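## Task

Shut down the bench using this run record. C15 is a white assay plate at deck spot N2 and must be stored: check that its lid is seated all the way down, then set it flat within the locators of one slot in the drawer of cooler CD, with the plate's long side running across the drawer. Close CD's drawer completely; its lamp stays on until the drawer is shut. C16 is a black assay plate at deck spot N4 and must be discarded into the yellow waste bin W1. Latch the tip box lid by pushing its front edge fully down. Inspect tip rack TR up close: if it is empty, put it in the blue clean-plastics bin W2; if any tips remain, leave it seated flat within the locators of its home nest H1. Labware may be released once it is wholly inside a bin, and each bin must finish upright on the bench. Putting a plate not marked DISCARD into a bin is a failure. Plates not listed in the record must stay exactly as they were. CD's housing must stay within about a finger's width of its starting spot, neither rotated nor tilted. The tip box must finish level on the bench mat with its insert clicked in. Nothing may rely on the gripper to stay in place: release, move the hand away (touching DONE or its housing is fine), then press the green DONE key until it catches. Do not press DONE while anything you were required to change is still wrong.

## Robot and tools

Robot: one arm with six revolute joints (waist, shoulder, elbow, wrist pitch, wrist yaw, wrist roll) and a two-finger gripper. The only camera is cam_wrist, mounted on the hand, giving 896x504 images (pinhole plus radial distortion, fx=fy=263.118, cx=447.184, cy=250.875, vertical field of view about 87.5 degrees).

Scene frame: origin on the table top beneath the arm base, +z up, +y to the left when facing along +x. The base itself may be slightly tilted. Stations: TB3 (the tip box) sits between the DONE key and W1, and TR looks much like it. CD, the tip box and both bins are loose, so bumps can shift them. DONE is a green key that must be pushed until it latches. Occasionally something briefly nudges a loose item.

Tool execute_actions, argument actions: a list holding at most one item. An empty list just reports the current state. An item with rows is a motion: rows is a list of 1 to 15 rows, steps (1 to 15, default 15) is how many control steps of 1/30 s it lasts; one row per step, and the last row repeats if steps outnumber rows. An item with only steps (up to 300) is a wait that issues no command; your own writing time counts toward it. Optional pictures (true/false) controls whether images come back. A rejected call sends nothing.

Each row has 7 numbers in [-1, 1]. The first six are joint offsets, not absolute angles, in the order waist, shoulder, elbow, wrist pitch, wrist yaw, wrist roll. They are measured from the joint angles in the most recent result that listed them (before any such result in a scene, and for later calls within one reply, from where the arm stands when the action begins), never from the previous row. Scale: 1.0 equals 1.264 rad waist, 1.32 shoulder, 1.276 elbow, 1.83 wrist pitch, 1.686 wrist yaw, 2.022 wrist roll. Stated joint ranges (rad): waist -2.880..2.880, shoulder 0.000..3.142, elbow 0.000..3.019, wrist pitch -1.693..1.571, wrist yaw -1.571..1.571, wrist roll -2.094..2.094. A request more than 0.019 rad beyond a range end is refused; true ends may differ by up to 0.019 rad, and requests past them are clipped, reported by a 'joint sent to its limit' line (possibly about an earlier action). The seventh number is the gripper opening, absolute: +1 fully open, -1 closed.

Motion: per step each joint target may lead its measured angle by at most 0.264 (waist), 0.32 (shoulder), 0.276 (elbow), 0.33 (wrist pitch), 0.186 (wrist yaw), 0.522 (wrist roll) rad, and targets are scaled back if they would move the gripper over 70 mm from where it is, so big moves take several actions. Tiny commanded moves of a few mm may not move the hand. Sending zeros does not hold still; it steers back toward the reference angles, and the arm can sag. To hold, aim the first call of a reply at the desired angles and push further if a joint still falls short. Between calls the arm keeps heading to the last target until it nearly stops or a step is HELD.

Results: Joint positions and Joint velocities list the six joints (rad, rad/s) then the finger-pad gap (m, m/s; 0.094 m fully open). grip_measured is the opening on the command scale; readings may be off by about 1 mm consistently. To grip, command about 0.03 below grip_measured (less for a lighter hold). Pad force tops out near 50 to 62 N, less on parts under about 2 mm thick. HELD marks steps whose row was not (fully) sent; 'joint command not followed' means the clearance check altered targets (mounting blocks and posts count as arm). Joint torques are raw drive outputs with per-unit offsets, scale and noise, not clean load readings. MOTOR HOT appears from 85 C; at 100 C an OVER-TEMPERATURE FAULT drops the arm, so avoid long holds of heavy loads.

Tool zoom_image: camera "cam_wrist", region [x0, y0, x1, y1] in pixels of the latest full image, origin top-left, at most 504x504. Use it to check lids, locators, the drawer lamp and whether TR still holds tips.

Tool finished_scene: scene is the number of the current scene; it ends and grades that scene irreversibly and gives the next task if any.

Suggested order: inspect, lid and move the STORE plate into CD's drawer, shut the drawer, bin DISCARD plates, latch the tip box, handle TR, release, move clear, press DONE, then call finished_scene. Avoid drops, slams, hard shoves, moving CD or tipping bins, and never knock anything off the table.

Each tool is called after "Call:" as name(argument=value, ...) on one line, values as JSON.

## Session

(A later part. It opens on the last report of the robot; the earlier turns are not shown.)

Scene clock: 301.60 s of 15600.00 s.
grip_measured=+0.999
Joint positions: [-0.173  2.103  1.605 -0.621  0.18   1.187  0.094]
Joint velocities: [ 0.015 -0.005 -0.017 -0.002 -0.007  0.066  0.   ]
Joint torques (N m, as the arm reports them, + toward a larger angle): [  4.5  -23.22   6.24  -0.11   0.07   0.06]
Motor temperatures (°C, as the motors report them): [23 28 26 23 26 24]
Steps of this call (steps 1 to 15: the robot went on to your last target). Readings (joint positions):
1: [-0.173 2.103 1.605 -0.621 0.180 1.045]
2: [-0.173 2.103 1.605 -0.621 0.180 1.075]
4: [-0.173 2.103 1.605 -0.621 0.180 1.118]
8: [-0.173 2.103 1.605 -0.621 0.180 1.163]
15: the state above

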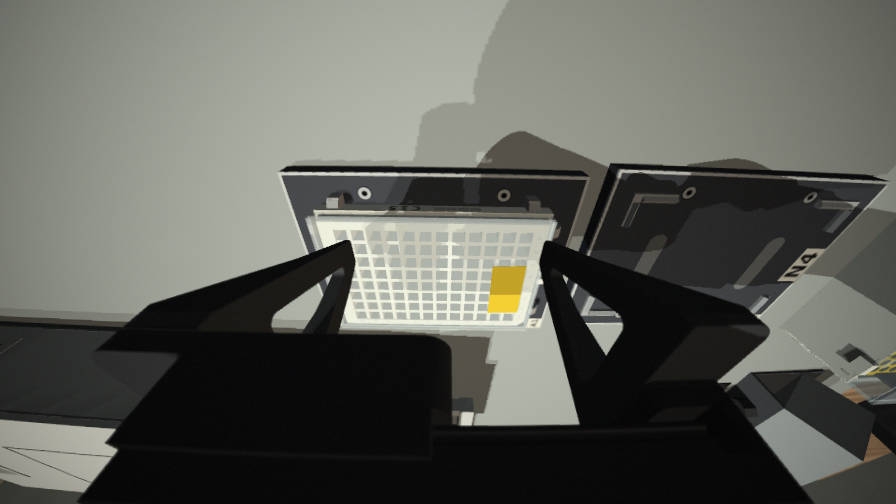

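Call:
zoom_image(camera="cam_wrist", region=[295,180,435,260])

Call:
zoom_image(camera="cam_wrist", region=[435,180,575,260])

Region (295, 180, 435, 260) of cam_wrist's 896x504 image, scaled by 3.600, with more detail than that image has; it fills the top 288 rows of this view, and the rest is white.

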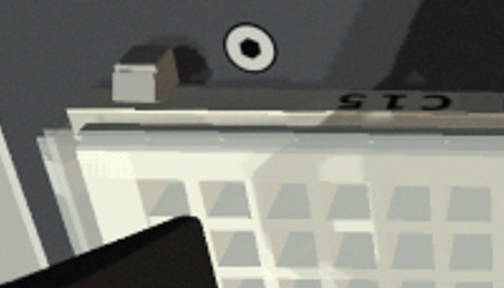

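Region (435, 180, 575, 260) of cam_wrist's 896x504 image, scaled by 3.600, with more detail than that image has; it fills the top 288 rows of this view, and the rest is white.

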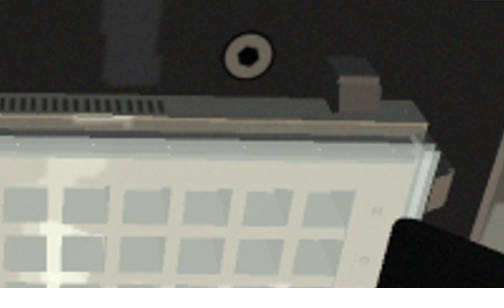

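Call:
execute_actions(actions=[{"rows":[[0.031,0,0,0.018,0,-0.757,0.1]]}], pictures=false)

Call:
execute_actions(actions=[{"steps":20}], pictures=false)

Call:
execute_actions(actions=[{"rows":[[0,0.04,0,0,0,0,0.1]]}], pictures=false)

Call:
execute_actions(actions=[{"rows":[[0,0.028,0,-0.012,0,0,0.1]]}])

Call:
zoom_image(camera="cam_wrist", region=[310,70,580,240])

Scene clock: 309.27 s of 15600.00 s.
grip_measured=+0.102
Joint positions: [-0.133  2.103  1.605 -0.599  0.18  -0.146  0.052]
Joint velocities: [-0.005  0.005 -0.027 -0.022  0.037 -1.194 -0.001]
Joint torques (N m, as the arm reports them, + toward a larger angle): [  4.97 -22.9    5.96   0.32   0.02  -0.14]
Motor temperatures (°C, as the motors report them): [23 28 26 23 26 24]
Steps of this call (steps 1 to 15: the robot went on to your last target; steps 16 to 90: nothing new was sent; then 4.17 s passed at rest; steps 91 to 105: all 15 steps of this action). Readings (joint positions):
91: [-0.172 2.103 1.605 -0.618 0.180 1.112]
92: [-0.171 2.103 1.605 -0.612 0.180 1.012]
94: [-0.163 2.103 1.605 -0.604 0.180 0.815]
98: [-0.145 2.103 1.605 -0.600 0.180 0.420]
105: the state above

Scene clock: 309.93 s of 15600.00 s.
grip_measured=+0.102
Joint positions: [-0.133  2.103  1.605 -0.599  0.18  -0.329  0.052]
Joint velocities: [ 0.005 -0.005  0.002  0.002  0.007 -0.081 -0.   ]
Joint torques (N m, as the arm reports them, + toward a larger angle): [  5.4  -22.95   6.22   0.37  -0.02  -0.26]
Motor temperatures (°C, as the motors report them): [23 28 26 23 26 24]
Steps of this call (steps 1 to 20: the robot went on to your last target). Readings (joint positions):
1: [-0.133 2.103 1.605 -0.599 0.180 -0.183]
2: [-0.133 2.103 1.605 -0.599 0.180 -0.213]
4: [-0.133 2.103 1.605 -0.599 0.180 -0.256]
8: [-0.133 2.103 1.605 -0.599 0.180 -0.301]
20: the state above

Scene clock: 310.43 s of 15600.00 s.
grip_measured=+0.102
Joint positions: [-0.133  2.126  1.605 -0.599  0.18  -0.329  0.052]
Joint velocities: [-0.005  0.005 -0.002  0.007  0.022 -0.081 -0.   ]
Joint torques (N m, as the arm reports them, + toward a larger angle): [  3.65 -21.35   5.96  -0.03   0.02  -0.08]
Motor temperatures (°C, as the motors report them): [23 28 26 23 26 24]
Steps of this call (steps 1 to 15: all 15 steps of this action). Readings (joint positions):
1: [-0.133 2.104 1.605 -0.599 0.180 -0.329]
2: [-0.133 2.105 1.605 -0.599 0.180 -0.329]
4: [-0.133 2.110 1.605 -0.599 0.180 -0.329]
8: [-0.133 2.122 1.605 -0.599 0.180 -0.329]
15: the state above

Scene clock: 310.93 s of 15600.00 s.
grip_measured=+0.102
Joint positions: [-0.133  2.126  1.605 -0.61   0.18  -0.329  0.052]
Joint velocities: [-0.005  0.005  0.007 -0.002 -0.051 -0.066 -0.   ]
Joint torques (N m, as the arm reports them, + toward a larger angle): [  4.99 -19.23   6.09  -0.65  -0.02  -0.09]
Motor temperatures (°C, as the motors report them): [23 28 26 23 26 24]
Steps of this call (steps 1 to 15: all 15 steps of this action). Readings (joint positions):
1: [-0.133 2.126 1.605 -0.602 0.180 -0.329]
2: [-0.133 2.126 1.605 -0.604 0.180 -0.329]
4: [-0.133 2.126 1.605 -0.608 0.180 -0.329]
8: [-0.133 2.126 1.605 -0.610 0.180 -0.329]
15: the state above

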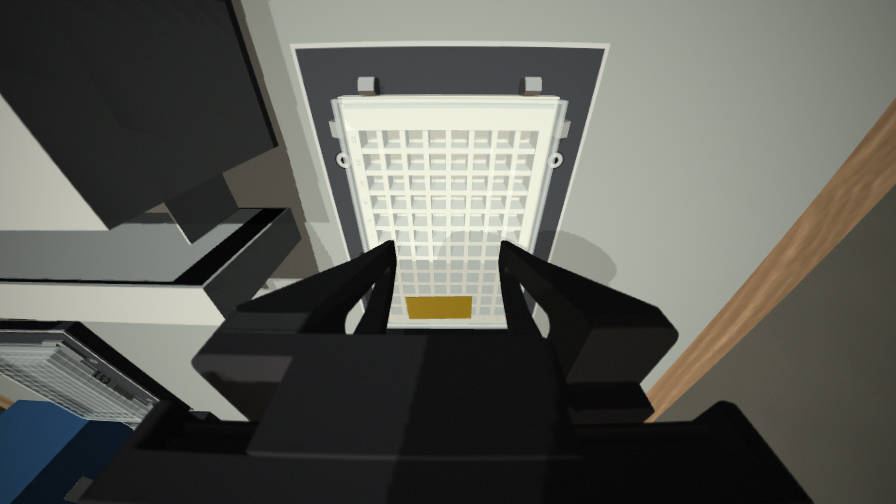

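Region (310, 70, 580, 240) of cam_wrist's 896x504 image, scaled by 1.867, with more detail than that image has; it fills the top 317 rows of this view, and the rest is white.

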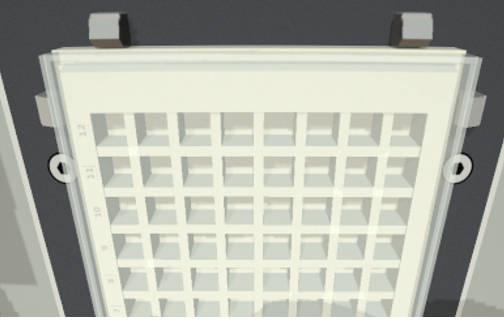

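It moves. A bit more.

Call:
execute_actions(actions=[{"rows":[[0,0.032,0,-0.013,0,0,0.1]]}])

Call:
zoom_image(camera="cam_wrist", region=[310,70,580,240])

Scene clock: 313.60 s of 15600.00 s.
grip_measured=+0.102
Joint positions: [-0.133  2.126  1.605 -0.621  0.18  -0.329  0.052]
Joint velocities: [-0.005  0.005 -0.037  0.007  0.051  0.007 -0.003]
Joint torques (N m, as the arm reports them, + toward a larger angle): [  4.67 -19.65   5.81  -0.47   0.02  -0.06]
Motor temperatures (°C, as the motors report them): [23 28 26 23 26 24]
Steps of this call (steps 1 to 15: the robot went on to your last target; steps 16 to 65: nothing new was sent; steps 66 to 80: all 15 steps of this action). Readings (joint positions):
66: [-0.133 2.126 1.605 -0.612 0.180 -0.329]
67: [-0.133 2.126 1.605 -0.616 0.180 -0.329]
69: [-0.133 2.126 1.605 -0.620 0.180 -0.329]
73: [-0.133 2.126 1.605 -0.621 0.180 -0.329]
80: the state above

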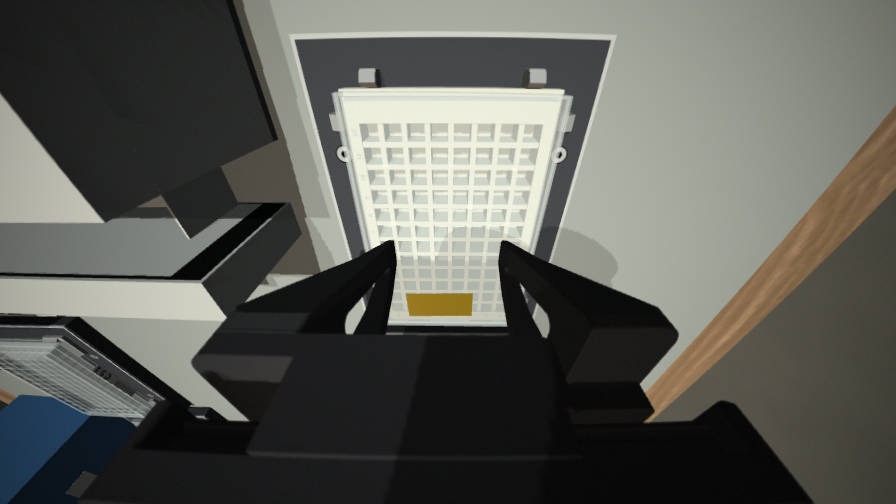

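Region (310, 70, 580, 240) of cam_wrist's 896x504 image, scaled by 1.867, with more detail than that image has; it fills the top 317 rows of this view, and the rest is white.

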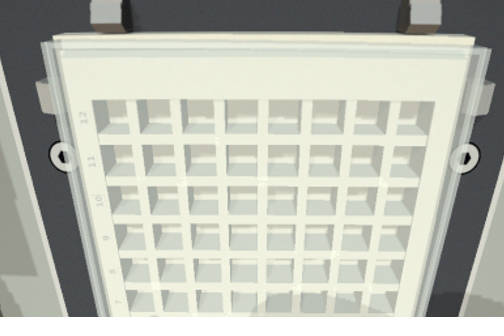

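Call:
execute_actions(actions=[{"rows":[[0,0.045,0,-0.008,0,-0.022,0.1]]}])

Call:
zoom_image(camera="cam_wrist", region=[310,60,590,340])

Scene clock: 315.97 s of 15600.00 s.
grip_measured=+0.102
Joint positions: [-0.133  2.127  1.605 -0.625  0.181 -0.36   0.052]
Joint velocities: [-0.015 -0.005 -0.007 -0.017 -0.066  0.081 -0.001]
Joint torques (N m, as the arm reports them, + toward a larger angle): [  4.61 -18.74   5.93  -0.4   -0.03  -0.23]
Motor temperatures (°C, as the motors report them): [23 28 26 23 26 24]
Steps of this call (steps 1 to 15: the robot went on to your last target; steps 16 to 56: nothing new was sent; steps 57 to 71: all 15 steps of this action). Readings (joint positions):
57: [-0.133 2.127 1.605 -0.622 0.180 -0.335]
58: [-0.133 2.127 1.605 -0.623 0.180 -0.340]
60: [-0.133 2.127 1.605 -0.623 0.180 -0.348]
64: [-0.133 2.127 1.605 -0.624 0.181 -0.356]
71: the state above

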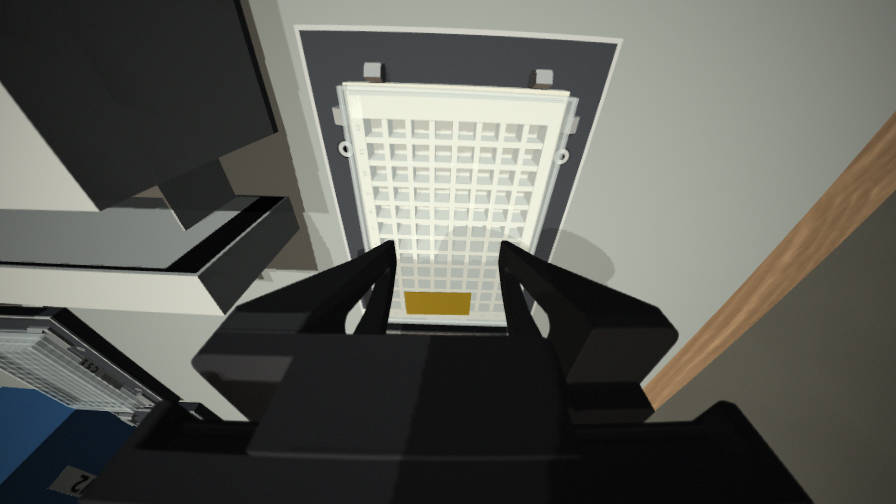

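Region (310, 60, 590, 340) of cam_wrist's 896x504 image, scaled by 1.800, with more detail than that image has.

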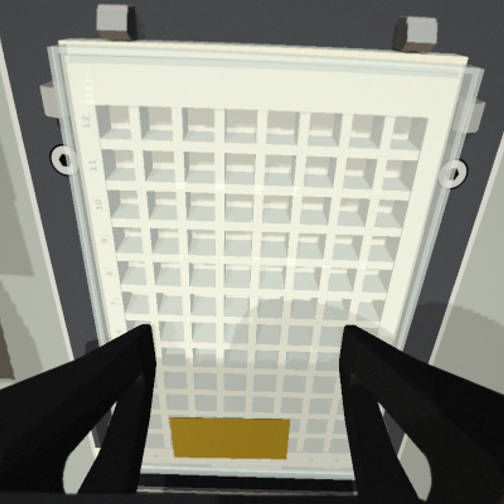

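Call:
execute_actions(actions=[{"rows":[[0,-0.032,0,0,0,0,0.1],[0,-0.032,0,0,0,0,0.1],[0,-0.032,0,0,0,0,0.1],[0,-0.032,0,0,0,0,0.1],[0,-0.032,0,0,0,0,0.1],[0,-0.032,0,0.022,0,0.021,1]]}], pictures=false)

Call:
execute_actions(actions=[{"rows":[[0,0.042,0,0.016,0.003,0.006,1]]}])

Scene clock: 320.13 s of 15600.00 s.
grip_measured=+0.999
Joint positions: [-0.133  2.121  1.605 -0.596  0.181 -0.333  0.094]
Joint velocities: [ 0.005 -0.015  0.022  0.007  0.066 -0.007 -0.   ]
Joint torques (N m, as the arm reports them, + toward a larger angle): [  5.16 -25.71   5.73   0.29   0.    -0.01]
Motor temperatures (°C, as the motors report them): [23 28 26 23 26 24]
Steps of this call (steps 1 to 15: the robot went on to your last target; steps 16 to 90: nothing new was sent; then 0.67 s passed at rest; steps 91 to 105: all 15 steps of this action). Readings (joint positions):
91: [-0.133 2.125 1.605 -0.625 0.181 -0.361]
92: [-0.133 2.124 1.605 -0.625 0.181 -0.361]
94: [-0.133 2.123 1.605 -0.625 0.181 -0.361]
98: [-0.133 2.122 1.605 -0.605 0.181 -0.347]
105: the state above

Scene clock: 320.63 s of 15600.00 s.
grip_measured=+0.999
Joint positions: [-0.133  2.15   1.605 -0.578  0.183 -0.333  0.094]
Joint velocities: [-0.005 -0.005  0.002 -0.017 -0.037  0.037 -0.001]
Joint torques (N m, as the arm reports them, + toward a larger angle): [  4.42 -21.22   5.98   0.06   0.11   0.07]
Motor temperatures (°C, as the motors report them): [23 28 26 23 26 24]
Steps of this call (steps 1 to 15: all 15 steps of this action). Readings (joint positions):
1: [-0.133 2.122 1.605 -0.592 0.182 -0.333]
2: [-0.133 2.124 1.605 -0.586 0.183 -0.333]
4: [-0.133 2.130 1.605 -0.579 0.183 -0.333]
8: [-0.133 2.143 1.605 -0.578 0.183 -0.333]
15: the state above

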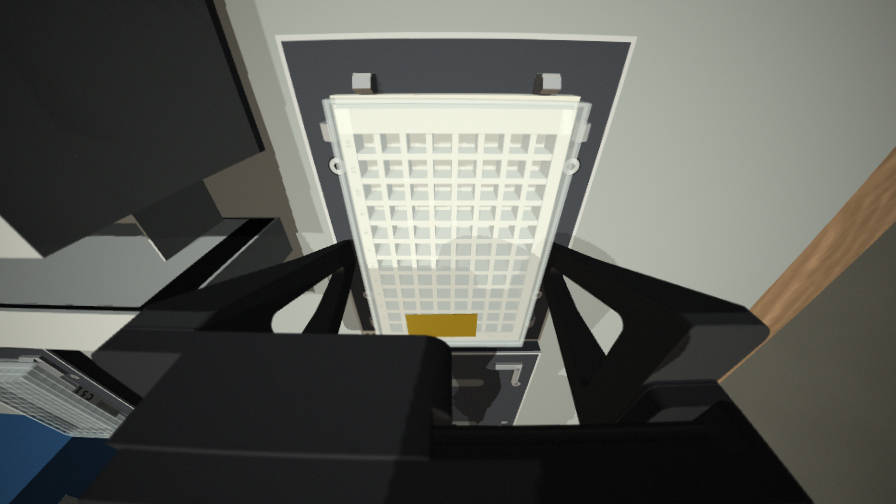

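Call:
execute_actions(actions=[{"rows":[[0,0,0,0,0.013,0,1]],"steps":8}], pictures=false)

Call:
execute_actions(actions=[{"rows":[[0,0,0,0,0,0,0.76]],"steps":10}], pictures=false)

Call:
execute_actions(actions=[{"rows":[[0,0,0,0,0,0,1]],"steps":10}])

Call:
zoom_image(camera="cam_wrist", region=[300,60,600,360])

Scene clock: 325.07 s of 15600.00 s.
grip_measured=+0.999
Joint positions: [-0.133  2.15   1.605 -0.577  0.203 -0.333  0.094]
Joint velocities: [-0.005 -0.005  0.012 -0.002 -0.037 -0.022  0.001]
Joint torques (N m, as the arm reports them, + toward a larger angle): [  3.5  -22.62   5.59  -0.23   0.14  -0.07]
Motor temperatures (°C, as the motors report them): [23 28 26 23 26 24]
Steps of this call (steps 1 to 15: the robot went on to your last target; steps 16 to 90: nothing new was sent; then 1.17 s passed at rest; steps 91 to 98: all 8 steps of this action). Readings (joint positions):
91: [-0.133 2.150 1.605 -0.577 0.193 -0.333]
92: [-0.133 2.150 1.605 -0.577 0.199 -0.333]
94: [-0.133 2.150 1.605 -0.577 0.203 -0.333]
98: the state above

Scene clock: 325.40 s of 15600.00 s.
grip_measured=+0.786
Joint positions: [-0.133  2.15   1.605 -0.577  0.203 -0.333  0.084]
Joint velocities: [-0.024  0.005  0.007  0.012 -0.007 -0.007  0.001]
Joint torques (N m, as the arm reports them, + toward a larger angle): [  4.95 -22.86   5.64  -0.22   0.04  -0.07]
Motor temperatures (°C, as the motors report them): [23 28 26 23 26 24]
Steps of this call (steps 1 to 10: all 10 steps of this action). Readings (joint positions):
1: [-0.133 2.150 1.605 -0.577 0.203 -0.333]
2: [-0.133 2.150 1.605 -0.577 0.203 -0.333]
4: [-0.133 2.150 1.605 -0.577 0.203 -0.333]
8: [-0.133 2.150 1.605 -0.577 0.203 -0.333]
10: the state above

Scene clock: 325.73 s of 15600.00 s.
grip_measured=+0.999
Joint positions: [-0.133  2.15   1.605 -0.577  0.203 -0.333  0.094]
Joint velocities: [-0.005 -0.005 -0.007  0.002 -0.051 -0.066 -0.   ]
Joint torques (N m, as the arm reports them, + toward a larger angle): [  4.26 -23.39   5.38  -0.13   0.04  -0.02]
Motor temperatures (°C, as the motors report them): [23 28 26 23 26 24]
Steps of this call (steps 1 to 10: all 10 steps of this action). Readings (joint positions):
1: [-0.133 2.150 1.605 -0.577 0.203 -0.333]
2: [-0.133 2.150 1.605 -0.577 0.203 -0.333]
4: [-0.133 2.150 1.605 -0.577 0.203 -0.333]
8: [-0.133 2.150 1.605 -0.577 0.203 -0.333]
10: the state above

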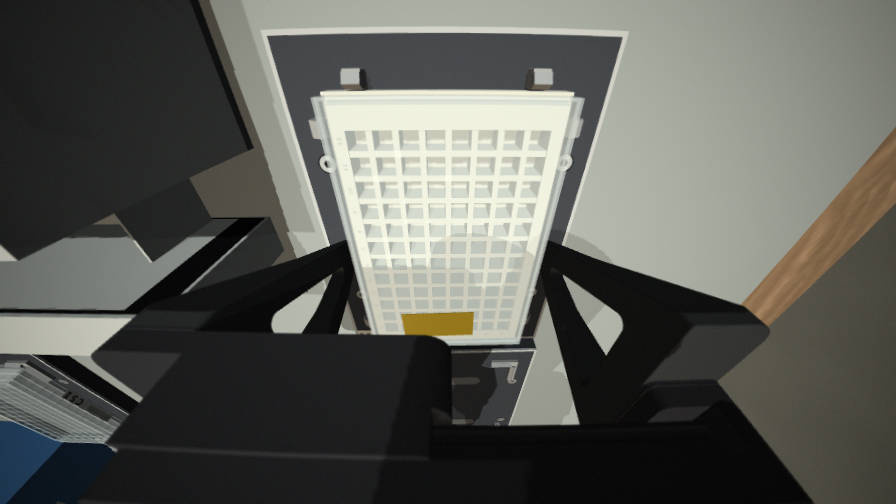

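Region (300, 60, 600, 360) of cam_wrist's 896x504 image, scaled by 1.680, with more detail than that image has.

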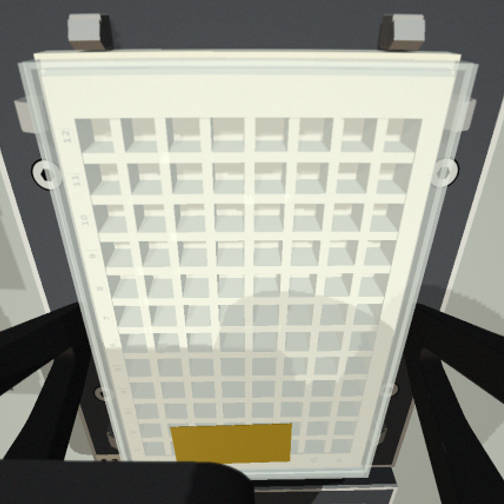

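Call:
execute_actions(actions=[{"rows":[[0,-0.05,-0.02,-0.01,0,0,1],[0,-0.07,-0.03,-0.015,0,0,1],[0,-0.09,-0.05,-0.015,0,0,1],[0,-0.12,-0.07,-0.015,0,0,1],[0,-0.15,-0.1,-0.02,0,0,1],[0,-0.2,-0.153,-0.02,0,0,1]]}], pictures=false)

Call:
execute_actions(actions=[{"steps":10}], pictures=false)

Call:
execute_actions(actions=[{"rows":[[0.262,0,0,0,0.067,0.927,-0.3]]}], pictures=false)

Call:
execute_actions(actions=[{"steps":25}], pictures=false)

Call:
execute_actions(actions=[{"rows":[[0,0.09,0,0,0,0,-0.3]]}])

Scene clock: 339.53 s of 15600.00 s.
grip_measured=+0.999
Joint positions: [-0.133  1.875  1.407 -0.614  0.203 -0.333  0.094]
Joint velocities: [-0.015 -0.112 -0.002  0.007  0.007 -0.007  0.   ]
Joint torques (N m, as the arm reports them, + toward a larger angle): [  4.06 -19.36   6.82  -0.14   0.03  -0.11]
Motor temperatures (°C, as the motors report them): [23 29 25 23 26 24]
Steps of this call (steps 1 to 15: the robot went on to your last target; steps 16 to 90: nothing new was sent; then 10.30 s passed at rest; steps 91 to 105: all 15 steps of this action). Readings (joint positions):
91: [-0.133 2.148 1.602 -0.578 0.203 -0.333]
92: [-0.133 2.143 1.595 -0.581 0.203 -0.333]
94: [-0.133 2.114 1.559 -0.588 0.203 -0.333]
98: [-0.133 1.994 1.434 -0.605 0.203 -0.333]
105: the state above

Scene clock: 339.87 s of 15600.00 s.
grip_measured=+0.999
Joint positions: [-0.133  1.873  1.406 -0.614  0.203 -0.333  0.094]
Joint velocities: [-0.005  0.005 -0.022 -0.002  0.022 -0.066 -0.   ]
Joint torques (N m, as the arm reports them, + toward a larger angle): [  4.05 -21.13   6.51   0.01   0.01  -0.1 ]
Motor temperatures (°C, as the motors report them): [23 29 25 23 26 24]
Steps of this call (steps 1 to 10: the robot went on to your last target). Readings (joint positions):
1: [-0.133 1.873 1.407 -0.614 0.203 -0.333]
2: [-0.133 1.873 1.407 -0.614 0.203 -0.333]
4: [-0.133 1.873 1.406 -0.614 0.203 -0.333]
8: [-0.133 1.873 1.406 -0.614 0.203 -0.333]
10: the state above

Scene clock: 340.37 s of 15600.00 s.
grip_measured=-0.298
Joint positions: [ 0.244  1.873  1.406 -0.614  0.312  0.665  0.033]
Joint velocities: [ 0.444 -0.005  0.002  0.017  0.066  2.703 -0.001]
Joint torques (N m, as the arm reports them, + toward a larger angle): [  0.91 -21.54   6.8   -0.06   0.26   0.06]
Motor temperatures (°C, as the motors report them): [23 29 26 23 26 24]
Steps of this call (steps 1 to 15: all 15 steps of this action). Readings (joint positions):
1: [-0.126 1.873 1.406 -0.614 0.230 -0.296]
2: [-0.117 1.873 1.406 -0.614 0.255 -0.252]
4: [-0.079 1.873 1.406 -0.614 0.283 -0.166]
8: [0.035 1.873 1.406 -0.614 0.306 0.024]
15: the state above

Scene clock: 341.20 s of 15600.00 s.
grip_measured=-0.298
Joint positions: [ 0.189  1.873  1.406 -0.614  0.315  1.525  0.033]
Joint velocities: [-0.015 -0.005  0.012 -0.007 -0.022  0.081  0.   ]
Joint torques (N m, as the arm reports them, + toward a larger angle): [  6.82 -20.61   6.69   0.03   0.16   0.06]
Motor temperatures (°C, as the motors report them): [23 29 26 23 26 24]
Steps of this call (steps 1 to 25: the robot went on to your last target). Readings (joint positions):
1: [0.255 1.873 1.406 -0.614 0.312 0.763]
2: [0.260 1.873 1.406 -0.614 0.312 0.861]
4: [0.254 1.873 1.406 -0.614 0.312 1.058]
8: [0.216 1.873 1.406 -0.614 0.313 1.337]
25: the state above

Scene clock: 341.70 s of 15600.00 s.
grip_measured=-0.298
Joint positions: [ 0.189  1.993  1.403 -0.613  0.315  1.525  0.033]
Joint velocities: [-0.015  0.005  0.002 -0.002  0.022 -0.051 -0.   ]
Joint torques (N m, as the arm reports them, + toward a larger angle): [  7.03 -21.13   5.96  -0.07   0.12  -0.12]
Motor temperatures (°C, as the motors report them): [23 29 26 23 26 24]
Steps of this call (steps 1 to 15: all 15 steps of this action). Readings (joint positions):
1: [0.189 1.879 1.406 -0.614 0.315 1.525]
2: [0.189 1.887 1.408 -0.613 0.315 1.525]
4: [0.189 1.913 1.408 -0.613 0.315 1.525]
8: [0.189 1.974 1.408 -0.613 0.315 1.525]
15: the state above

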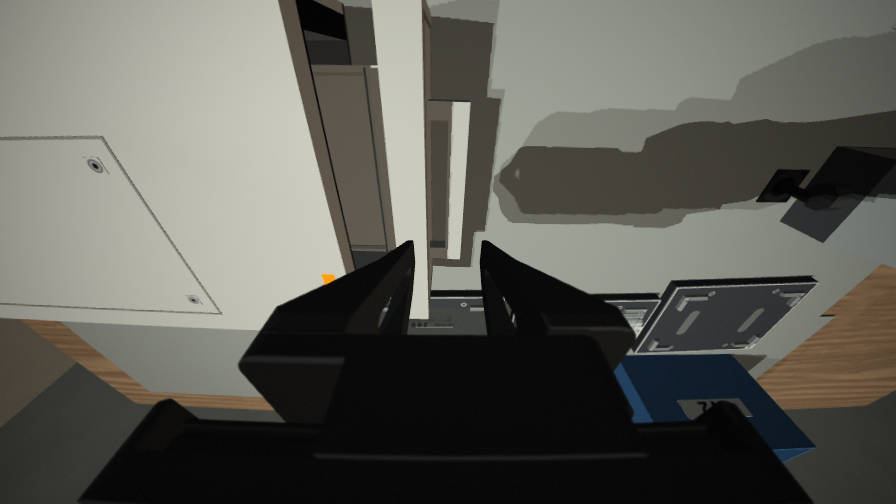

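Call:
execute_actions(actions=[{"rows":[[0,0.03,0.095,-0.016,0,0,-0.1],[0,0.03,0.095,-0.016,0,0,-0.1],[0,0.07,0.095,-0.016,0,0,-0.1]]}])

Scene clock: 346.10 s of 15600.00 s.
grip_measured=-0.102
Joint positions: [ 0.189  2.059  1.503 -0.636  0.315  1.525  0.042]
Joint velocities: [-0.015 -0.015 -0.002  0.007  0.037  0.051 -0.   ]
Joint torques (N m, as the arm reports them, + toward a larger angle): [  6.84 -18.76   7.72  -0.44   0.08  -0.02]
Motor temperatures (°C, as the motors report them): [23 29 26 23 26 24]
Steps of this call (steps 1 to 15: the robot went on to your last target; steps 16 to 90: nothing new was sent; then 0.90 s passed at rest; steps 91 to 105: all 15 steps of this action). Readings (joint positions):
91: [0.189 1.994 1.411 -0.620 0.315 1.525]
92: [0.189 2.000 1.427 -0.631 0.315 1.525]
94: [0.189 2.020 1.468 -0.635 0.315 1.525]
98: [0.189 2.047 1.503 -0.635 0.315 1.525]
105: the state above

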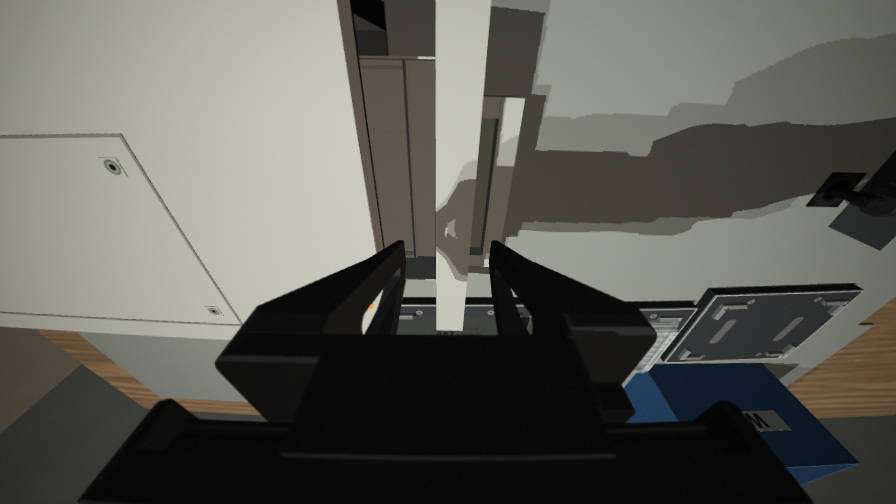

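Call:
execute_actions(actions=[{"rows":[[0,0.052,0,0.036,0,0,-0.25]]}])

Scene clock: 348.37 s of 15600.00 s.
grip_measured=-0.248
Joint positions: [ 0.189  2.108  1.503 -0.58   0.315  1.525  0.035]
Joint velocities: [-0.005 -0.005  0.022  0.017  0.051 -0.037  0.   ]
Joint torques (N m, as the arm reports them, + toward a larger angle): [  6.64 -20.55   5.79   0.     0.14  -0.1 ]
Motor temperatures (°C, as the motors report them): [23 29 26 23 26 24]
Steps of this call (steps 1 to 15: the robot went on to your last target; steps 16 to 53: nothing new was sent; steps 54 to 68: all 15 steps of this action). Readings (joint positions):
54: [0.189 2.061 1.503 -0.626 0.315 1.525]
55: [0.189 2.065 1.503 -0.609 0.315 1.525]
57: [0.189 2.076 1.503 -0.587 0.315 1.525]
61: [0.189 2.099 1.503 -0.581 0.315 1.525]
68: the state above

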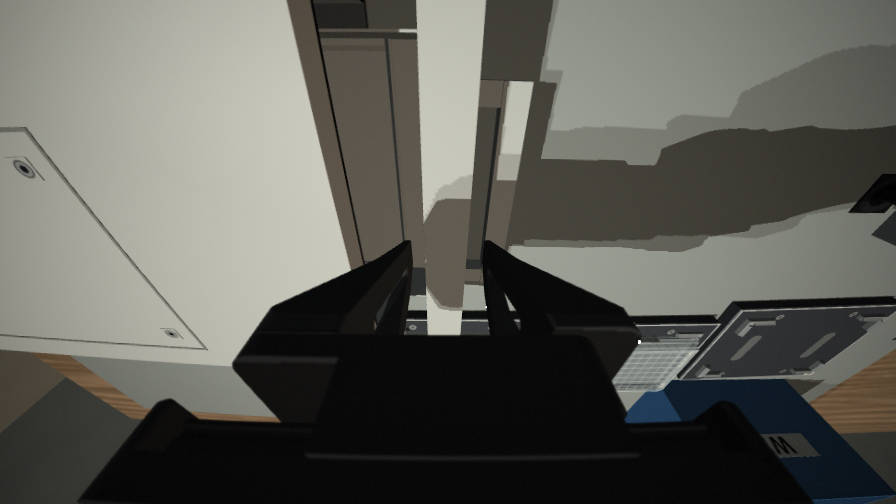

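Call:
execute_actions(actions=[{"rows":[[0,0.04,0,0.02,0,0,-0.25]]}], pictures=false)

Call:
execute_actions(actions=[{"rows":[[0,-0.022,-0.02,0.005,0,0,-0.25],[0,-0.027,-0.032,0.01,0,0,-0.25],[0,-0.032,-0.044,0.015,0,0,-0.25],[0,-0.037,-0.056,0.02,0,0,-0.25],[-0.01,-0.042,-0.068,0.025,0,0,-0.25],[-0.01,-0.047,-0.08,0.03,0,0,-0.25],[-0.01,-0.052,-0.092,0.035,0,0,-0.25],[-0.01,-0.056,-0.104,0.04,0,0,-0.25],[-0.02,-0.06,-0.116,0.045,0,-0.01,-0.25],[-0.02,-0.064,-0.128,0.05,0,-0.01,-0.25],[-0.02,-0.068,-0.14,0.056,0,-0.01,-0.25],[-0.02,-0.072,-0.152,0.062,0,-0.015,-0.25],[-0.02,-0.076,-0.164,0.068,0,-0.015,-0.25],[-0.02,-0.08,-0.176,0.073,0,-0.015,-0.25],[-0.02,-0.084,-0.186,0.078,0,-0.015,-0.25]]}], pictures=false)

Call:
execute_actions(actions=[{"steps":12}])

Scene clock: 358.50 s of 15600.00 s.
grip_measured=-0.248
Joint positions: [ 0.189  2.135  1.503 -0.555  0.315  1.525  0.035]
Joint velocities: [ 0.005 -0.015 -0.017  0.017 -0.007  0.081 -0.001]
Joint torques (N m, as the arm reports them, + toward a larger angle): [  6.99 -18.87   5.02   0.31   0.08  -0.09]
Motor temperatures (°C, as the motors report them): [23 28 26 23 26 24]
Steps of this call (steps 1 to 15: the robot went on to your last target; steps 16 to 90: nothing new was sent; then 6.63 s passed at rest; steps 91 to 105: all 15 steps of this action). Readings (joint positions):
91: [0.189 2.109 1.503 -0.576 0.315 1.525]
92: [0.189 2.111 1.503 -0.567 0.315 1.525]
94: [0.189 2.117 1.503 -0.557 0.315 1.525]
98: [0.189 2.130 1.503 -0.555 0.315 1.525]
105: the state above

Scene clock: 359.00 s of 15600.00 s.
grip_measured=-0.248
Joint positions: [ 0.183  2.06   1.308 -0.428  0.312  1.514  0.035]
Joint velocities: [-0.024 -0.171 -0.413  0.281  0.007 -0.095 -0.001]
Joint torques (N m, as the arm reports them, + toward a larger angle): [  3.82 -22.53   2.63   0.07   0.21  -0.3 ]
Motor temperatures (°C, as the motors report them): [23 28 26 23 26 24]
Steps of this call (steps 1 to 15: all 15 steps of this action). Readings (joint positions):
1: [0.189 2.135 1.501 -0.554 0.315 1.525]
2: [0.189 2.133 1.495 -0.551 0.315 1.525]
4: [0.189 2.126 1.476 -0.530 0.315 1.525]
8: [0.189 2.103 1.418 -0.492 0.315 1.525]
15: the state above

Scene clock: 359.40 s of 15600.00 s.
grip_measured=-0.248
Joint positions: [ 0.178  2.051  1.278 -0.418  0.312  1.508  0.035]
Joint velocities: [-0.005 -0.024  0.017 -0.012  0.037 -0.066  0.001]
Joint torques (N m, as the arm reports them, + toward a larger angle): [  5.47 -21.51   2.99   0.1    0.12  -0.16]
Motor temperatures (°C, as the motors report them): [23 28 26 23 26 24]
Steps of this call (steps 1 to 12: the robot went on to your last target). Readings (joint positions):
1: [0.183 2.056 1.295 -0.422 0.312 1.513]
2: [0.182 2.053 1.287 -0.419 0.312 1.512]
4: [0.182 2.051 1.279 -0.419 0.312 1.511]
8: [0.179 2.051 1.278 -0.418 0.312 1.509]
12: the state above

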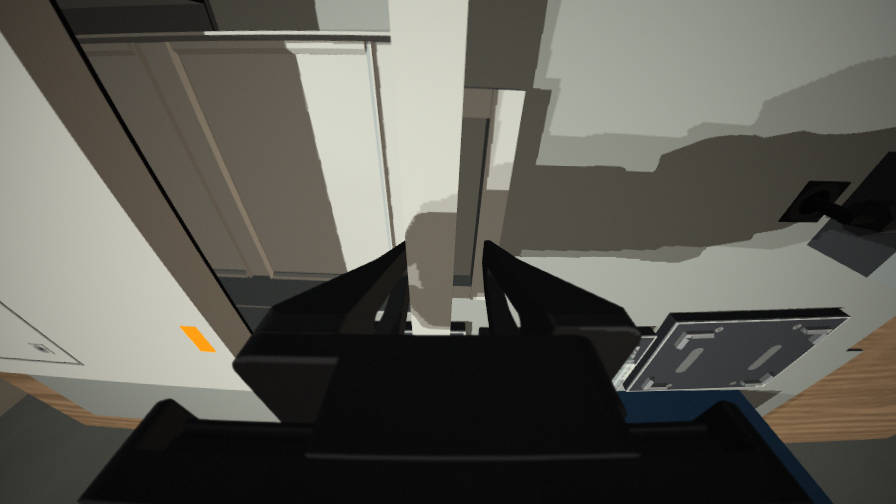

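Call:
execute_actions(actions=[{"rows":[[0,-0.022,-0.02,0.005,0,0,-0.25],[0,-0.027,-0.032,0.01,0,0,-0.25],[0,-0.032,-0.044,0.015,0,0,-0.25],[0,-0.037,-0.056,0.02,0,0,-0.25],[-0.01,-0.042,-0.068,0.025,0,0,-0.25],[-0.01,-0.047,-0.08,0.03,0,0,-0.25],[-0.01,-0.052,-0.092,0.035,0,0,-0.25],[-0.01,-0.056,-0.104,0.04,0,0,-0.25],[-0.02,-0.06,-0.116,0.045,0,-0.01,-0.25],[-0.02,-0.064,-0.128,0.05,0,-0.01,-0.25],[-0.02,-0.068,-0.14,0.056,0,-0.01,-0.25],[-0.02,-0.072,-0.152,0.062,0,-0.015,-0.25],[-0.02,-0.076,-0.164,0.069,0,-0.015,-0.25],[-0.02,-0.08,-0.176,0.076,0,-0.015,-0.25],[-0.02,-0.084,-0.19,0.083,0,-0.015,-0.25]]}], pictures=false)

Call:
execute_actions(actions=[{"steps":12}])

Call:
execute_actions(actions=[{"rows":[[0,-0.17,0,-0.12,0,0,-0.1]]}], pictures=false)

Call:
execute_actions(actions=[{"steps":10}])

Scene clock: 368.03 s of 15600.00 s.
grip_measured=-0.248
Joint positions: [ 0.17   1.972  1.082 -0.287  0.31   1.496  0.035]
Joint velocities: [-0.034 -0.151 -0.447  0.393 -0.051 -0.183 -0.001]
Joint torques (N m, as the arm reports them, + toward a larger angle): [  4.46 -19.93   1.56  -0.39   0.19  -0.26]
Motor temperatures (°C, as the motors report them): [23 29 25 23 26 24]
Steps of this call (steps 1 to 30: the robot went on to your last target; steps 31 to 90: nothing new was sent; then 5.13 s passed at rest; steps 91 to 105: all 15 steps of this action). Readings (joint positions):
91: [0.178 2.051 1.277 -0.417 0.312 1.507]
92: [0.178 2.049 1.273 -0.410 0.312 1.507]
94: [0.178 2.043 1.255 -0.390 0.312 1.507]
98: [0.178 2.015 1.195 -0.354 0.312 1.507]
105: the state above

Scene clock: 368.43 s of 15600.00 s.
grip_measured=-0.248
Joint positions: [ 0.166  1.963  1.046 -0.273  0.31   1.49   0.035]
Joint velocities: [-0.005 -0.015  0.002 -0.002 -0.022 -0.051  0.001]
Joint torques (N m, as the arm reports them, + toward a larger angle): [  4.83 -19.19   2.     0.09   0.16  -0.14]
Motor temperatures (°C, as the motors report them): [23 29 25 23 26 24]
Steps of this call (steps 1 to 12: the robot went on to your last target). Readings (joint positions):
1: [0.169 1.968 1.069 -0.277 0.310 1.495]
2: [0.169 1.965 1.059 -0.274 0.310 1.494]
4: [0.168 1.963 1.048 -0.273 0.310 1.493]
8: [0.166 1.963 1.046 -0.273 0.310 1.491]
12: the state above

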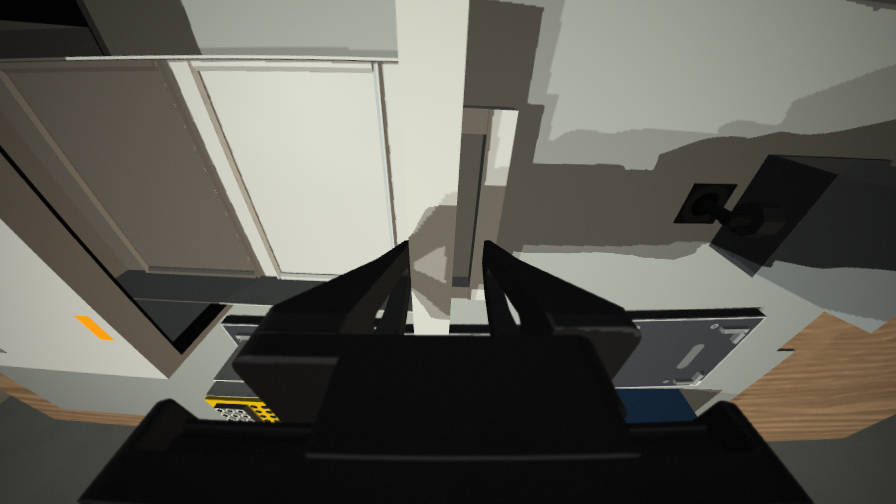

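Scene clock: 368.93 s of 15600.00 s.
grip_measured=-0.102
Joint positions: [ 0.166  1.715  1.041 -0.482  0.309  1.49   0.042]
Joint velocities: [-0.015  0.024 -0.007 -0.037 -0.037 -0.037 -0.001]
Joint torques (N m, as the arm reports them, + toward a larger angle): [  4.88 -15.77   5.38  -0.39   0.15  -0.08]
Motor temperatures (°C, as the motors report them): [23 29 25 23 26 24]
Steps of this call (steps 1 to 15: all 15 steps of this action). Readings (joint positions):
1: [0.166 1.955 1.048 -0.297 0.309 1.490]
2: [0.166 1.939 1.048 -0.338 0.309 1.490]
4: [0.166 1.885 1.043 -0.416 0.309 1.490]
8: [0.166 1.761 1.041 -0.475 0.309 1.490]
15: the state above

Scene clock: 369.27 s of 15600.00 s.
grip_measured=-0.102
Joint positions: [ 0.166  1.716  1.041 -0.483  0.309  1.49   0.042]
Joint velocities: [ 0.005  0.005 -0.002  0.027 -0.007  0.007 -0.   ]
Joint torques (N m, as the arm reports them, + toward a larger angle): [  4.8  -14.68   5.59  -0.48   0.11  -0.05]
Motor temperatures (°C, as the motors report them): [23 29 25 23 26 24]
Steps of this call (steps 1 to 10: the robot went on to your last target). Readings (joint positions):
1: [0.166 1.716 1.041 -0.483 0.309 1.490]
2: [0.166 1.716 1.041 -0.483 0.309 1.490]
4: [0.166 1.716 1.041 -0.483 0.309 1.490]
8: [0.166 1.716 1.041 -0.483 0.309 1.490]
10: the state above

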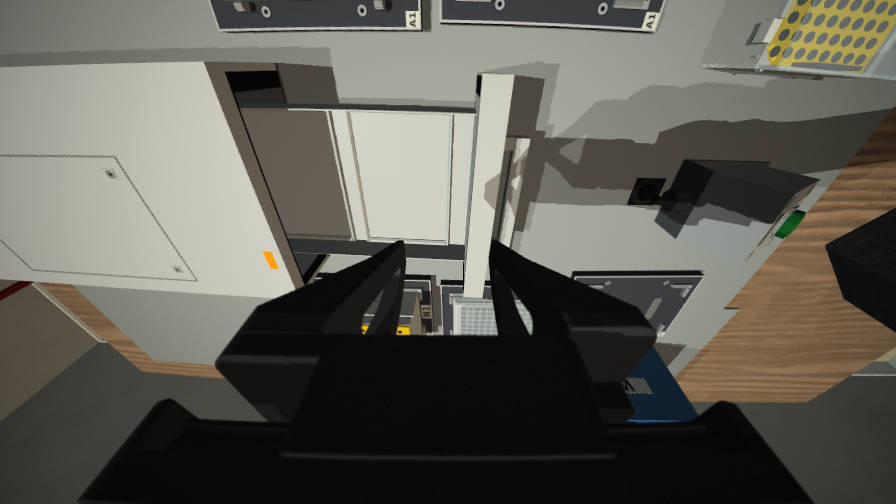

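Call:
execute_actions(actions=[{"rows":[[-0.232,0.1,0.38,-0.17,-0.066,-0.907,1]]}], pictures=false)

Call:
execute_actions(actions=[{"steps":30}], pictures=false)

Call:
execute_actions(actions=[{"rows":[[0,0.175,0.06,0.095,0,0,1]]}], pictures=false)

Call:
execute_actions(actions=[{"steps":10}])

Scene clock: 375.47 s of 15600.00 s.
grip_measured=+0.999
Joint positions: [-0.155  1.828  1.509 -0.772  0.202  0.492  0.094]
Joint velocities: [-0.161 -0.034  0.408  0.002  0.037 -2.747 -0.001]
Joint torques (N m, as the arm reports them, + toward a larger angle): [  6.73 -20.7    6.66  -0.92  -0.05  -0.13]
Motor temperatures (°C, as the motors report them): [23 28 25 23 26 24]
Steps of this call (steps 1 to 15: the robot went on to your last target; steps 16 to 90: nothing new was sent; then 2.70 s passed at rest; steps 91 to 105: all 15 steps of this action). Readings (joint positions):
91: [0.157 1.720 1.054 -0.517 0.278 1.450]
92: [0.143 1.730 1.080 -0.569 0.253 1.403]
94: [0.092 1.755 1.140 -0.638 0.226 1.313]
98: [-0.029 1.799 1.278 -0.720 0.207 1.113]
105: the state above

Scene clock: 376.47 s of 15600.00 s.
grip_measured=+0.999
Joint positions: [-0.129  1.83   1.521 -0.786  0.199 -0.33   0.094]
Joint velocities: [-0.005  0.005 -0.002 -0.017 -0.022 -0.022  0.001]
Joint torques (N m, as the arm reports them, + toward a larger angle): [  3.65 -20.75   8.    -0.53  -0.03  -0.16]
Motor temperatures (°C, as the motors report them): [23 28 25 23 26 24]
Steps of this call (steps 1 to 30: the robot went on to your last target). Readings (joint positions):
1: [-0.158 1.828 1.519 -0.772 0.202 0.393]
2: [-0.158 1.828 1.521 -0.772 0.202 0.295]
4: [-0.153 1.829 1.521 -0.779 0.201 0.098]
8: [-0.137 1.830 1.521 -0.786 0.200 -0.157]
30: the state above

Scene clock: 376.97 s of 15600.00 s.
grip_measured=+0.999
Joint positions: [-0.129  2.082  1.573 -0.623  0.199 -0.33   0.094]
Joint velocities: [-0.015  0.015  0.012  0.017  0.051 -0.066 -0.001]
Joint torques (N m, as the arm reports them, + toward a larger angle): [  4.05 -24.87   7.83   0.15   0.04  -0.11]
Motor temperatures (°C, as the motors report them): [23 28 25 23 26 24]
Steps of this call (steps 1 to 15: all 15 steps of this action). Readings (joint positions):
1: [-0.129 1.837 1.521 -0.770 0.199 -0.330]
2: [-0.129 1.849 1.529 -0.739 0.199 -0.330]
4: [-0.129 1.893 1.551 -0.685 0.199 -0.330]
8: [-0.129 1.999 1.573 -0.625 0.199 -0.330]
15: the state above

Scene clock: 377.30 s of 15600.00 s.
grip_measured=+0.999
Joint positions: [-0.129  2.08   1.574 -0.62   0.199 -0.33   0.094]
Joint velocities: [-0.005 -0.005  0.012  0.002 -0.022  0.007  0.001]
Joint torques (N m, as the arm reports them, + toward a larger angle): [  4.51 -24.46   8.1    0.16   0.03  -0.06]
Motor temperatures (°C, as the motors report them): [23 28 25 23 26 24]
Steps of this call (steps 1 to 10: the robot went on to your last target). Readings (joint positions):
1: [-0.129 2.082 1.573 -0.622 0.199 -0.330]
2: [-0.129 2.081 1.574 -0.621 0.199 -0.330]
4: [-0.129 2.080 1.574 -0.620 0.199 -0.330]
8: [-0.129 2.080 1.574 -0.620 0.199 -0.330]
10: the state above

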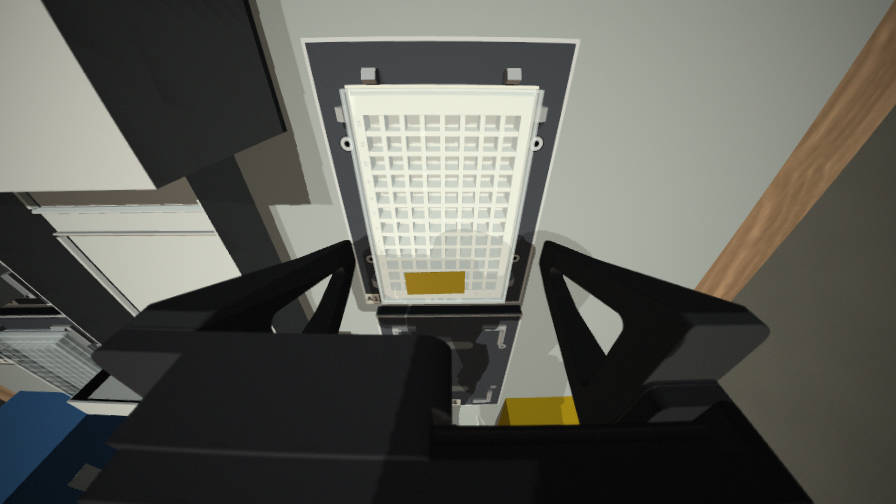

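Call:
execute_actions(actions=[{"rows":[[-0.008,0.06,0.05,0.027,0.003,0,1]]}])

Scene clock: 378.83 s of 15600.00 s.
grip_measured=+0.999
Joint positions: [-0.129  2.137  1.606 -0.58   0.202 -0.33   0.094]
Joint velocities: [-0.015  0.005  0.007  0.002 -0.037  0.037 -0.001]
Joint torques (N m, as the arm reports them, + toward a larger angle): [  4.27 -20.49   8.65   0.15   0.07  -0.04]
Motor temperatures (°C, as the motors report them): [23 28 26 23 26 24]
Steps of this call (steps 1 to 15: the robot went on to your last target; steps 16 to 31: nothing new was sent; steps 32 to 46: all 15 steps of this action). Readings (joint positions):
32: [-0.129 2.084 1.576 -0.615 0.201 -0.330]
33: [-0.129 2.090 1.583 -0.604 0.202 -0.330]
35: [-0.129 2.108 1.600 -0.587 0.202 -0.330]
39: [-0.129 2.129 1.606 -0.580 0.202 -0.330]
46: the state above

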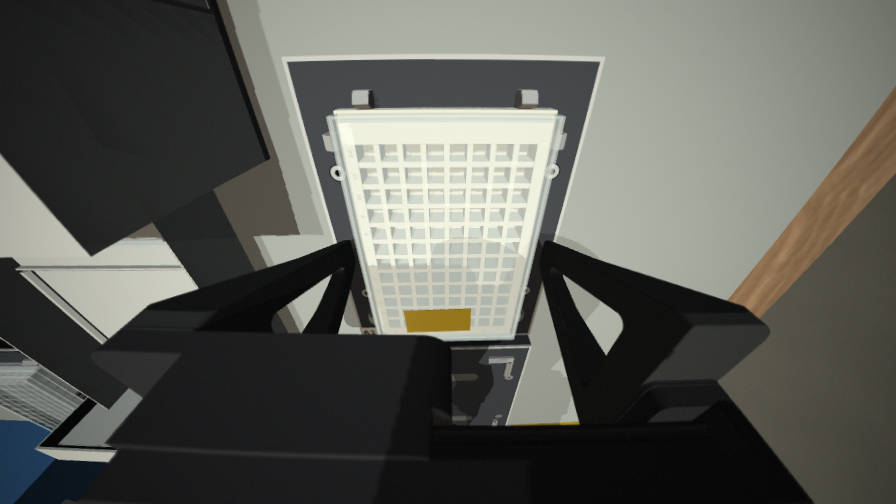

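Call:
execute_actions(actions=[{"rows":[[-0.01,0.036,0,0.007,0.005,0,1]]}])

Call:
execute_actions(actions=[{"rows":[[0,0,0,0,0,0,0.75]]}])

Scene clock: 381.03 s of 15600.00 s.
grip_measured=+0.999
Joint positions: [-0.132  2.154  1.606 -0.577  0.208 -0.33   0.094]
Joint velocities: [ 0.005 -0.005  0.002  0.002 -0.066 -0.051 -0.   ]
Joint torques (N m, as the arm reports them, + toward a larger angle): [  3.3  -21.19   5.6    0.08   0.08  -0.06]
Motor temperatures (°C, as the motors report them): [23 28 26 23 26 24]
Steps of this call (steps 1 to 15: the robot went on to your last target; steps 16 to 51: nothing new was sent; steps 52 to 66: all 15 steps of this action). Readings (joint positions):
52: [-0.129 2.137 1.606 -0.580 0.205 -0.330]
53: [-0.129 2.139 1.606 -0.578 0.207 -0.330]
55: [-0.130 2.142 1.606 -0.578 0.207 -0.330]
59: [-0.131 2.151 1.606 -0.578 0.208 -0.330]
66: the state above

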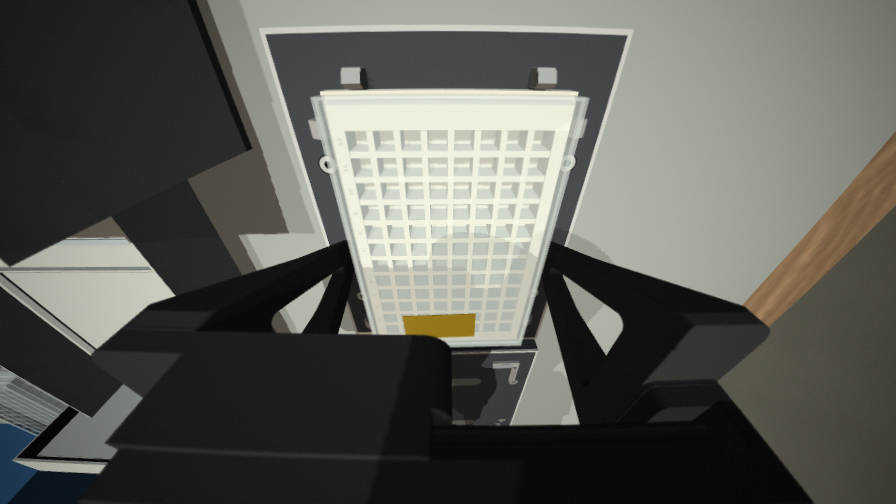

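Scene clock: 381.53 s of 15600.00 s.
grip_measured=+0.785
Joint positions: [-0.132  2.154  1.606 -0.577  0.209 -0.33   0.084]
Joint velocities: [-0.005  0.005  0.017  0.017  0.022  0.022 -0.   ]
Joint torques (N m, as the arm reports them, + toward a larger angle): [  4.28 -23.71   5.6   -0.06   0.03  -0.1 ]
Motor temperatures (°C, as the motors report them): [23 28 26 23 26 24]
Steps of this call (steps 1 to 15: all 15 steps of this action). Readings (joint positions):
1: [-0.132 2.154 1.606 -0.577 0.208 -0.330]
2: [-0.132 2.154 1.606 -0.577 0.209 -0.330]
4: [-0.132 2.154 1.606 -0.577 0.209 -0.330]
8: [-0.132 2.154 1.606 -0.577 0.209 -0.330]
15: the state above

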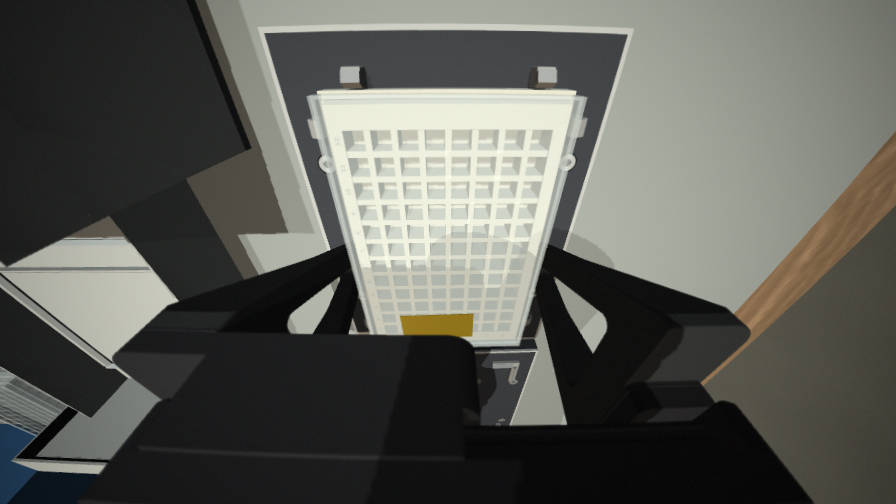

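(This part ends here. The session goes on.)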